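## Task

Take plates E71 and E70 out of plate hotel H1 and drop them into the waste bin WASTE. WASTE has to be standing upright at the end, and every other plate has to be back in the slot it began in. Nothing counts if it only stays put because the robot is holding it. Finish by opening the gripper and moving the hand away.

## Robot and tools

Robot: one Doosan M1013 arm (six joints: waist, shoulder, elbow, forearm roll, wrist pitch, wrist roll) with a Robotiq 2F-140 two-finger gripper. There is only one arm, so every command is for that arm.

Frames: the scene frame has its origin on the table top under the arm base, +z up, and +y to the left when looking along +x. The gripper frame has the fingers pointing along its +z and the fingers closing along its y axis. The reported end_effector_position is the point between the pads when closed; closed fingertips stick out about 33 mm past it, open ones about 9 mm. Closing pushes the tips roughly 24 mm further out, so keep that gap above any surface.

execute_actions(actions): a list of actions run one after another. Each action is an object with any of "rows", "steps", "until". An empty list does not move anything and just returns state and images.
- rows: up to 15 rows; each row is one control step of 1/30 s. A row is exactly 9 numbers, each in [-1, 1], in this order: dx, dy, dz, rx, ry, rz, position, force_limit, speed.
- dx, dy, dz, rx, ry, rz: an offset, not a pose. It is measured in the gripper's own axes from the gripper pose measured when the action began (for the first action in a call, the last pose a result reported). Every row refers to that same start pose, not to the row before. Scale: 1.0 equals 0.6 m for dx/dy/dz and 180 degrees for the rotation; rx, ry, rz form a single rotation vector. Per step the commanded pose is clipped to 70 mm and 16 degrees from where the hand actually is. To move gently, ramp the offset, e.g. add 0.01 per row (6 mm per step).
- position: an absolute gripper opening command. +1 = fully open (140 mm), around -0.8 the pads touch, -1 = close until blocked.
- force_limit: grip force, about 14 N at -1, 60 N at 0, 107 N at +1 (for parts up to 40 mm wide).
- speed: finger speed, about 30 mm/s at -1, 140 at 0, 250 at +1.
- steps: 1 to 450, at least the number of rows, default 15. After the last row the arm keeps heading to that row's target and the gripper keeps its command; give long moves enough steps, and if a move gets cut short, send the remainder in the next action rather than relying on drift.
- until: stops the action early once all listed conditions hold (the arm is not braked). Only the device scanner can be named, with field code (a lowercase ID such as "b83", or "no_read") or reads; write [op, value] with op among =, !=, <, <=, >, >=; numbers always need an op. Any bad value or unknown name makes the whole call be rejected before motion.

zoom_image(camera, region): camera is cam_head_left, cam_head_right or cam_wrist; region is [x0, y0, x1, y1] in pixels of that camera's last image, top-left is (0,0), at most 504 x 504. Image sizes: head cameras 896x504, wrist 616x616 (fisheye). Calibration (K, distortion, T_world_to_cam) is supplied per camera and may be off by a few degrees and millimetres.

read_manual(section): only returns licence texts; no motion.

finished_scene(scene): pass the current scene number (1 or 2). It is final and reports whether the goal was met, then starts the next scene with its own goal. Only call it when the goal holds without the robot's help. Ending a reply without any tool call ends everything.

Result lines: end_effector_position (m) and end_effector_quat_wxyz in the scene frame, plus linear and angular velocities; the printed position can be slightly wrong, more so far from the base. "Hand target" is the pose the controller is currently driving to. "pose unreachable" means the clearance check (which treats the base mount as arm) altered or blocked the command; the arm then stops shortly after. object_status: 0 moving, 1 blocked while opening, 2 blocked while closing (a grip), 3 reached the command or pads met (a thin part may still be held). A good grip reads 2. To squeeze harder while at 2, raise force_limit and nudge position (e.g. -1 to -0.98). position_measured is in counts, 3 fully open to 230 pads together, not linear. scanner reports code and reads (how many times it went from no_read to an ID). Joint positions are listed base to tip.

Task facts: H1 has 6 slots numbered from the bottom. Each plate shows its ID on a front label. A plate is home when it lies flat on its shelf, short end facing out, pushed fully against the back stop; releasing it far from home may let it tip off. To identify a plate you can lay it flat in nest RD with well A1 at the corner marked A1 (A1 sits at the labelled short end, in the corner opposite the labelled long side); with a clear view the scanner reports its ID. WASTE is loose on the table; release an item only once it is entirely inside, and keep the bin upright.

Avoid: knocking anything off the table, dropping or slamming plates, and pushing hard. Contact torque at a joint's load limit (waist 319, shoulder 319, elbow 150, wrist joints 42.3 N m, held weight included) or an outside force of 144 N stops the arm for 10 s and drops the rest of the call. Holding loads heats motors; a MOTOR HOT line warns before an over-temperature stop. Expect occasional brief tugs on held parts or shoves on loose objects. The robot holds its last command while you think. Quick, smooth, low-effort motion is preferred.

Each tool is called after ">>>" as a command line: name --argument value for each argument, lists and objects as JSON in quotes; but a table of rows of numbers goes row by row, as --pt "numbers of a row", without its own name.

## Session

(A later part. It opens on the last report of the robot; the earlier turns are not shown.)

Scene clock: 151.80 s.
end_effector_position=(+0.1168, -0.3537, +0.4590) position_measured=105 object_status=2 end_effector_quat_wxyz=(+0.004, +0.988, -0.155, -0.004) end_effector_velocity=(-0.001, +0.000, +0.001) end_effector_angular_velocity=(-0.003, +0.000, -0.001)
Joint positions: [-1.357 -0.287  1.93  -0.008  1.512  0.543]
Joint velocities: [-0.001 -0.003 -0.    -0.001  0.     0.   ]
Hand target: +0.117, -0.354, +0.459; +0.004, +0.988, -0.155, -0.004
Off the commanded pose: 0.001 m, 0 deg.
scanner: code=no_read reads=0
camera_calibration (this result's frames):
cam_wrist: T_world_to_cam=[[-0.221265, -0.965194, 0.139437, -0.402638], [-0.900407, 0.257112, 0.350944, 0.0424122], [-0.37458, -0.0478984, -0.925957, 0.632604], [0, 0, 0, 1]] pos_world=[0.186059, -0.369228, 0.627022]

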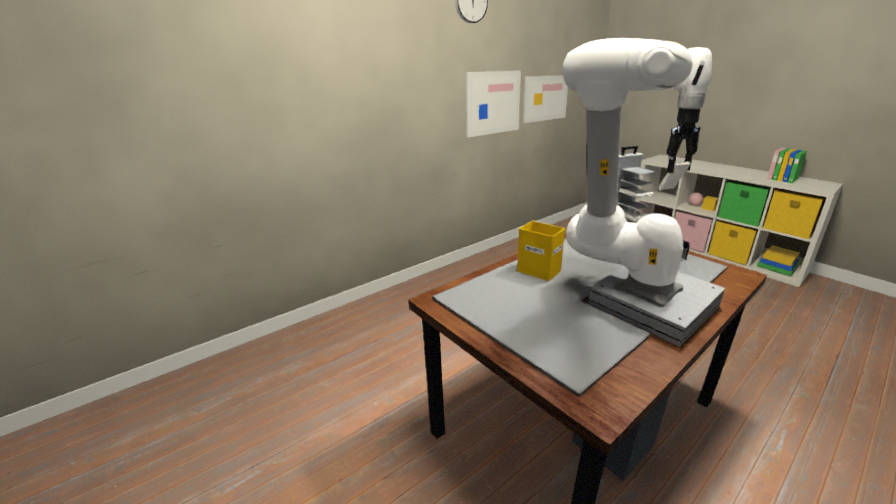

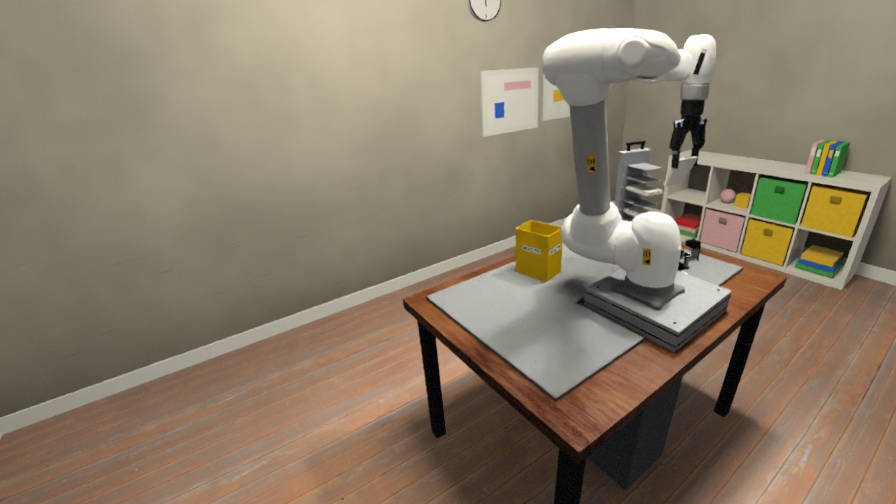

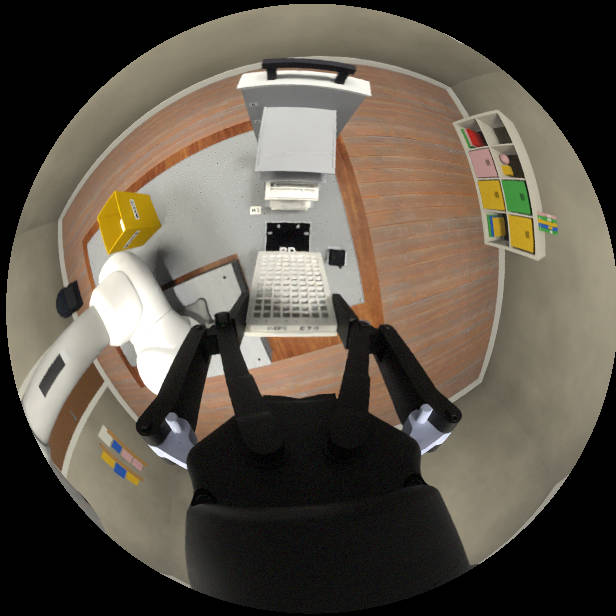

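>>> execute_actions --actions '[{"rows":[[0,-0.01,0,0,0,0,-1,0.3,-0.7],[0.004,-0.025,0,0,0,0,-1,0.3,-0.7],[0.01,-0.045,0,0,0,0.01,-1,0.3,-0.7],[0.018,-0.07,0,0,0,0.02,-1,0.3,-0.7],[0.028,-0.095,0,0,0,0.03,-1,0.3,-0.7],[0.04,-0.12,0,0,0,0.04,-1,0.3,-0.7],[0.052,-0.145,0,0,0,0.05,-1,0.3,-0.7],[0.064,-0.17,0,0,0,0.06,-1,0.3,-0.7],[0.077,-0.195,0,0,0,0.07,-1,0.3,-0.7],[0.09,-0.22,0,0,0,0.08,-1,0.3,-0.7],[0.104,-0.245,0,0,0,0.09,-1,0.3,-0.7],[0.118,-0.27,0,0,0,0.1,-1,0.3,-0.7],[0.132,-0.295,0,0,0,0.11,-1,0.3,-0.7],[0.146,-0.32,0,0,0,0.12,-1,0.3,-0.7],[0.273,-0.883,0.16,0,0,0.352,-1,0.3,-0.7]],"steps":70}]'

>>> zoom_image --camera "cam_head_left" --region '[480,150,620,290]'

Scene clock: 159.53 s.
end_effector_position=(+0.4328, +0.0992, +0.3572) position_measured=105 object_status=2 end_effector_quat_wxyz=(+0.006, +0.760, -0.650, -0.001) end_effector_velocity=(-0.000, +0.000, +0.000) end_effector_angular_velocity=(+0.000, -0.002, -0.000)
Joint positions: [ 0.11  -0.149  1.998  0.012  1.303  3.112]
Joint velocities: [ 0.    -0.001  0.     0.    -0.001  0.001]
Hand target: +0.433, +0.099, +0.357; +0.006, +0.760, -0.650, -0.001
Off the commanded pose: 0.001 m, 0 deg.
scanner: code=no_read reads=0
camera_calibration (this result's frames):
cam_wrist: T_world_to_cam=[[-0.961832, -0.233303, 0.142997, 0.365261], [-0.173807, 0.924494, 0.339268, -0.13031], [-0.211352, 0.301465, -0.929758, 0.574466], [0, 0, 0, 1]] pos_world=[0.450085, 0.032506, 0.526093]

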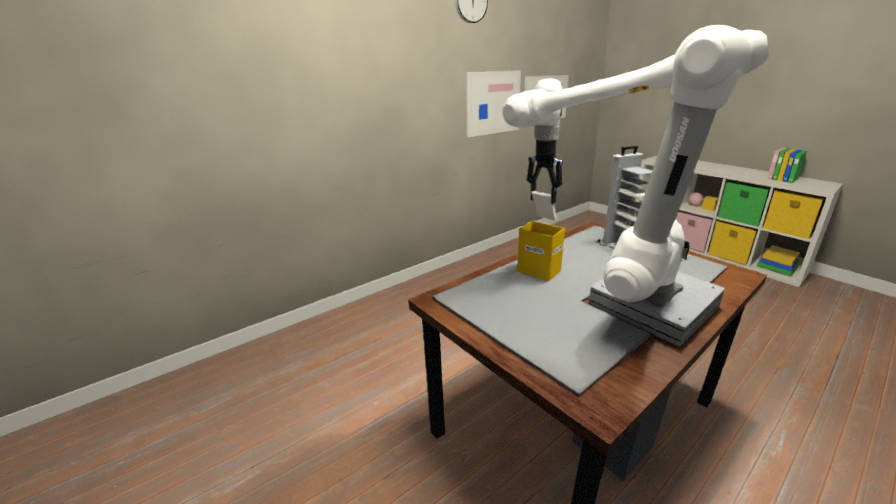

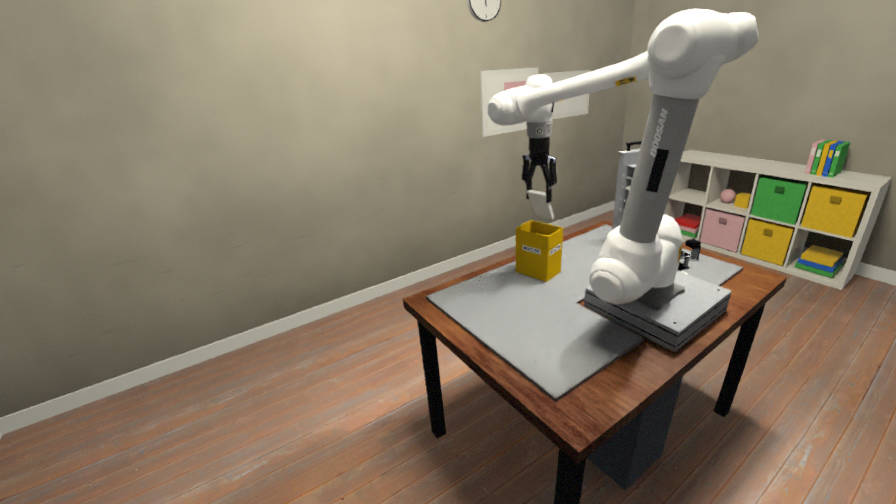

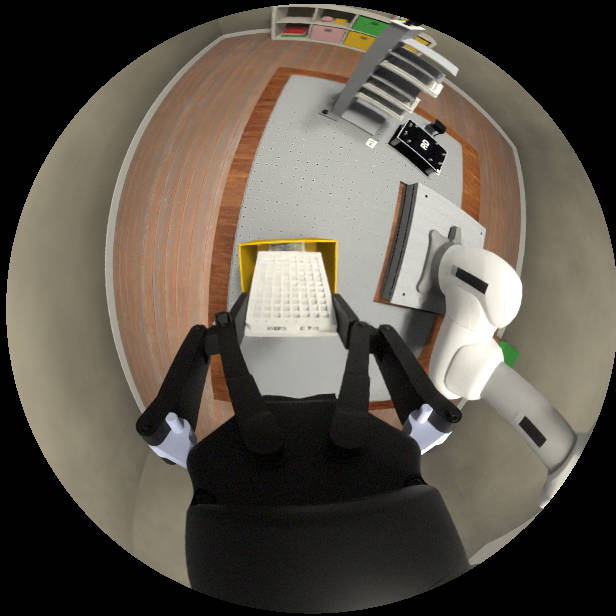

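Region (480, 150, 620, 290) of cam_head_left's 896x504 image, scaled by 3.600, with more detail than that image has.

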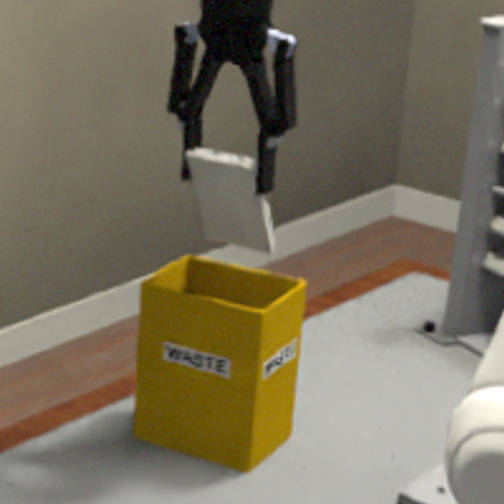

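>>> execute_actions --actions '[{"rows":[[0.002,-0.002,0.01,0,0,0,-1,0.3,-0.7],[0.004,-0.004,0.025,0,0,0,-1,0.3,-0.7],[0.007,-0.005,0.045,0,0,0,-1,0.3,-0.7],[0.01,-0.005,0.065,0,0,0,-1,0.3,-0.7],[0.012,-0.005,0.085,0,0,0,-1,0.3,-0.7],[0.012,-0.005,0.105,0,0,0,-1,0.3,-0.7],[0.012,-0.005,0.125,0,0,0,-1,0.3,-0.7],[0.012,-0.005,0.145,0,0,0,-1,0.3,-0.7],[0.012,-0.005,0.165,0,0,0,-1,0.3,-0.7],[0.012,-0.005,0.185,0,0,0,-1,0.3,-0.7],[0.012,-0.005,0.205,0,0,0,-1,0.3,-0.7],[0.012,-0.005,0.225,0,0,0,-1,0.3,-0.7],[0.012,-0.005,0.245,0,0,0,-1,0.3,-0.7],[0.012,-0.005,0.26,0,0,0,-1,0.3,-0.7]],"steps":30}]'

Scene clock: 166.23 s.
end_effector_position=(+0.4356, +0.0916, +0.2013) position_measured=105 object_status=2 end_effector_quat_wxyz=(+0.006, +0.760, -0.650, -0.001) end_effector_velocity=(-0.000, +0.000, -0.000) end_effector_angular_velocity=(-0.000, +0.001, +0.001)
Joint positions: [ 0.098 -0.022  2.195  0.014  0.98   3.096]
Joint velocities: [ 0.     0.     0.    -0.    -0.    -0.001]
Hand target: +0.436, +0.092, +0.201; +0.006, +0.760, -0.650, -0.001
Off the commanded pose: 0.000 m, 0 deg.
scanner: code=no_read reads=0
camera_calibration (this result's frames):
cam_wrist: T_world_to_cam=[[-0.961828, -0.23334, 0.142967, 0.388467], [-0.173826, 0.924449, 0.339381, -0.0698429], [-0.211357, 0.301574, -0.929721, 0.432372], [0, 0, 0, 1]] pos_world=[0.452882, 0.0248188, 0.370151]

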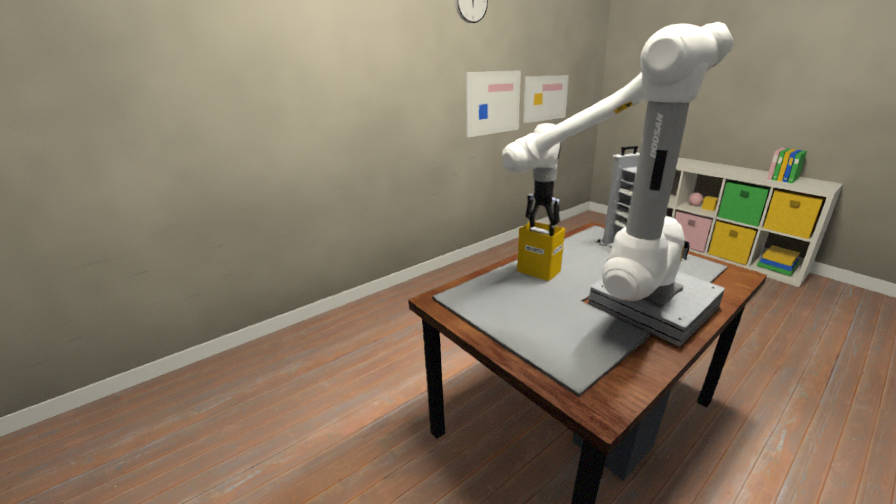

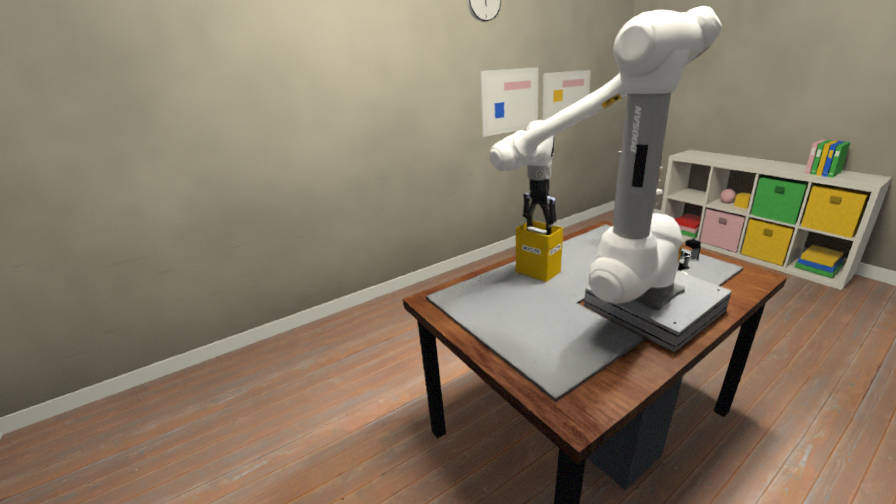

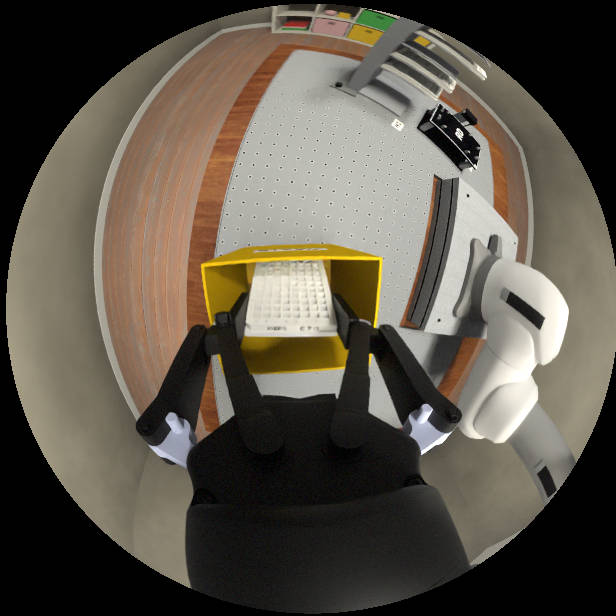

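>>> execute_actions --actions '[{"rows":[[0,0,0.01,0,0,0,-1,0.3,-0.7],[0,0,0.02,0,0,0,-1,0.3,-0.7],[0,0,0.033,0,0,0,-1,0.3,-0.7]],"steps":15},{"rows":[[0,0,0,0,0,0,0.29,-1,-1]],"steps":24},{"rows":[[0,0,-0.005,0,0,0,0.29,-1,-1],[0,0,-0.01,0,0,0,0.29,-1,-1],[0,0,-0.02,0,0,0,0.29,-1,-1],[0,0,-0.03,0,0,0,0.29,-1,-1],[0,0,-0.045,0,0,0,0.29,-1,-1],[0,0,-0.06,0,0,0,0.29,-1,-1],[0,0,-0.08,0,0,0,0.29,-1,-1],[0,0,-0.1,0,0,0,0.29,-1,-1],[0,0,-0.13,0,0,0,0.29,-1,-1],[0,0,-0.16,0,0,0,0.29,-1,-1],[0,0,-0.19,0,0,0,0.29,-1,-1],[0,0,-0.22,0,0,0,0.29,-1,-1],[0,0,-0.25,0,0,0,0.29,-1,-1],[0,0,-0.28,0,0,0,0.29,-1,-1]],"steps":28}]'

Scene clock: 174.60 s.
end_effector_position=(+0.4368, +0.0925, +0.3495) position_measured=93 object_status=3 end_effector_quat_wxyz=(+0.006, +0.760, -0.650, -0.001) end_effector_velocity=(+0.000, -0.001, -0.000) end_effector_angular_velocity=(-0.000, +0.001, -0.002)
Joint positions: [ 0.094 -0.14   2.006  0.012  1.287  3.096]
Joint velocities: [-0.002  0.001 -0.     0.     0.001  0.   ]
Hand target: +0.437, +0.093, +0.349; +0.006, +0.760, -0.650, -0.001
Off the commanded pose: 0.000 m, 0 deg.
scanner: code=no_read reads=0
camera_calibration (this result's frames):
cam_wrist: T_world_to_cam=[[-0.961838, -0.233306, 0.142957, 0.368699], [-0.173828, 0.9245, 0.33924, -0.120748], [-0.211311, 0.301444, -0.929774, 0.570108], [0, 0, 0, 1]] pos_world=[0.454109, 0.0257954, 0.518326]

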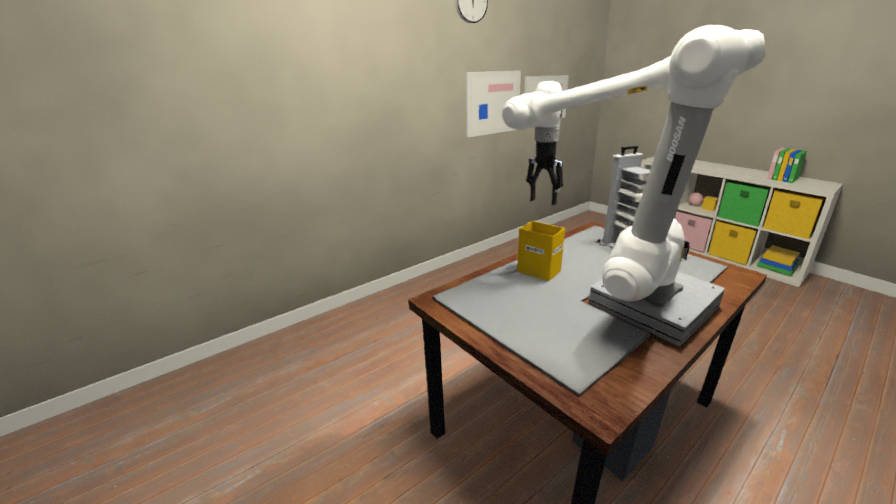

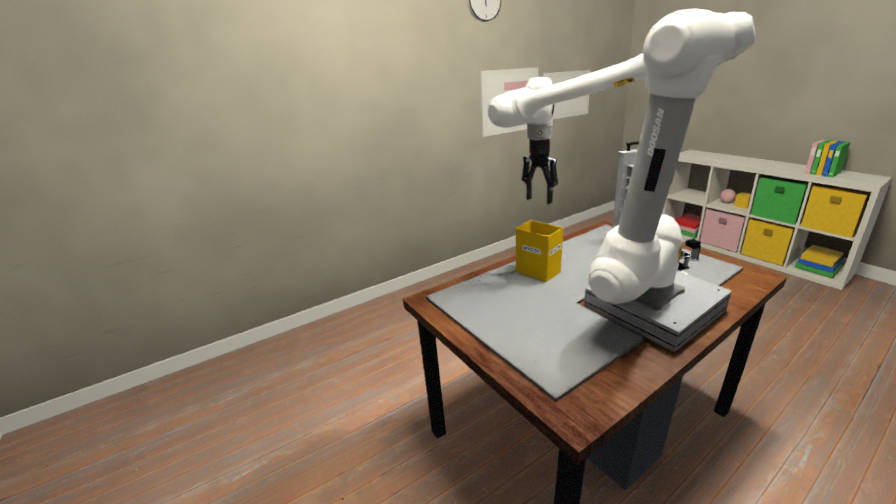

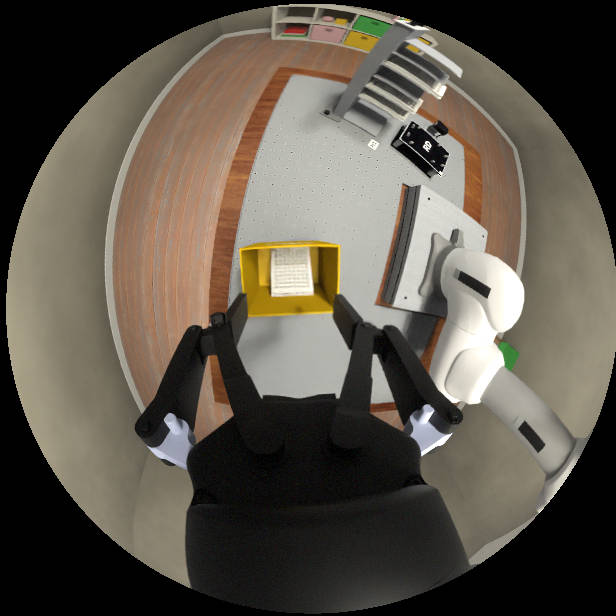

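>>> finished_scene --scene 2

The scene is finished: the task was done.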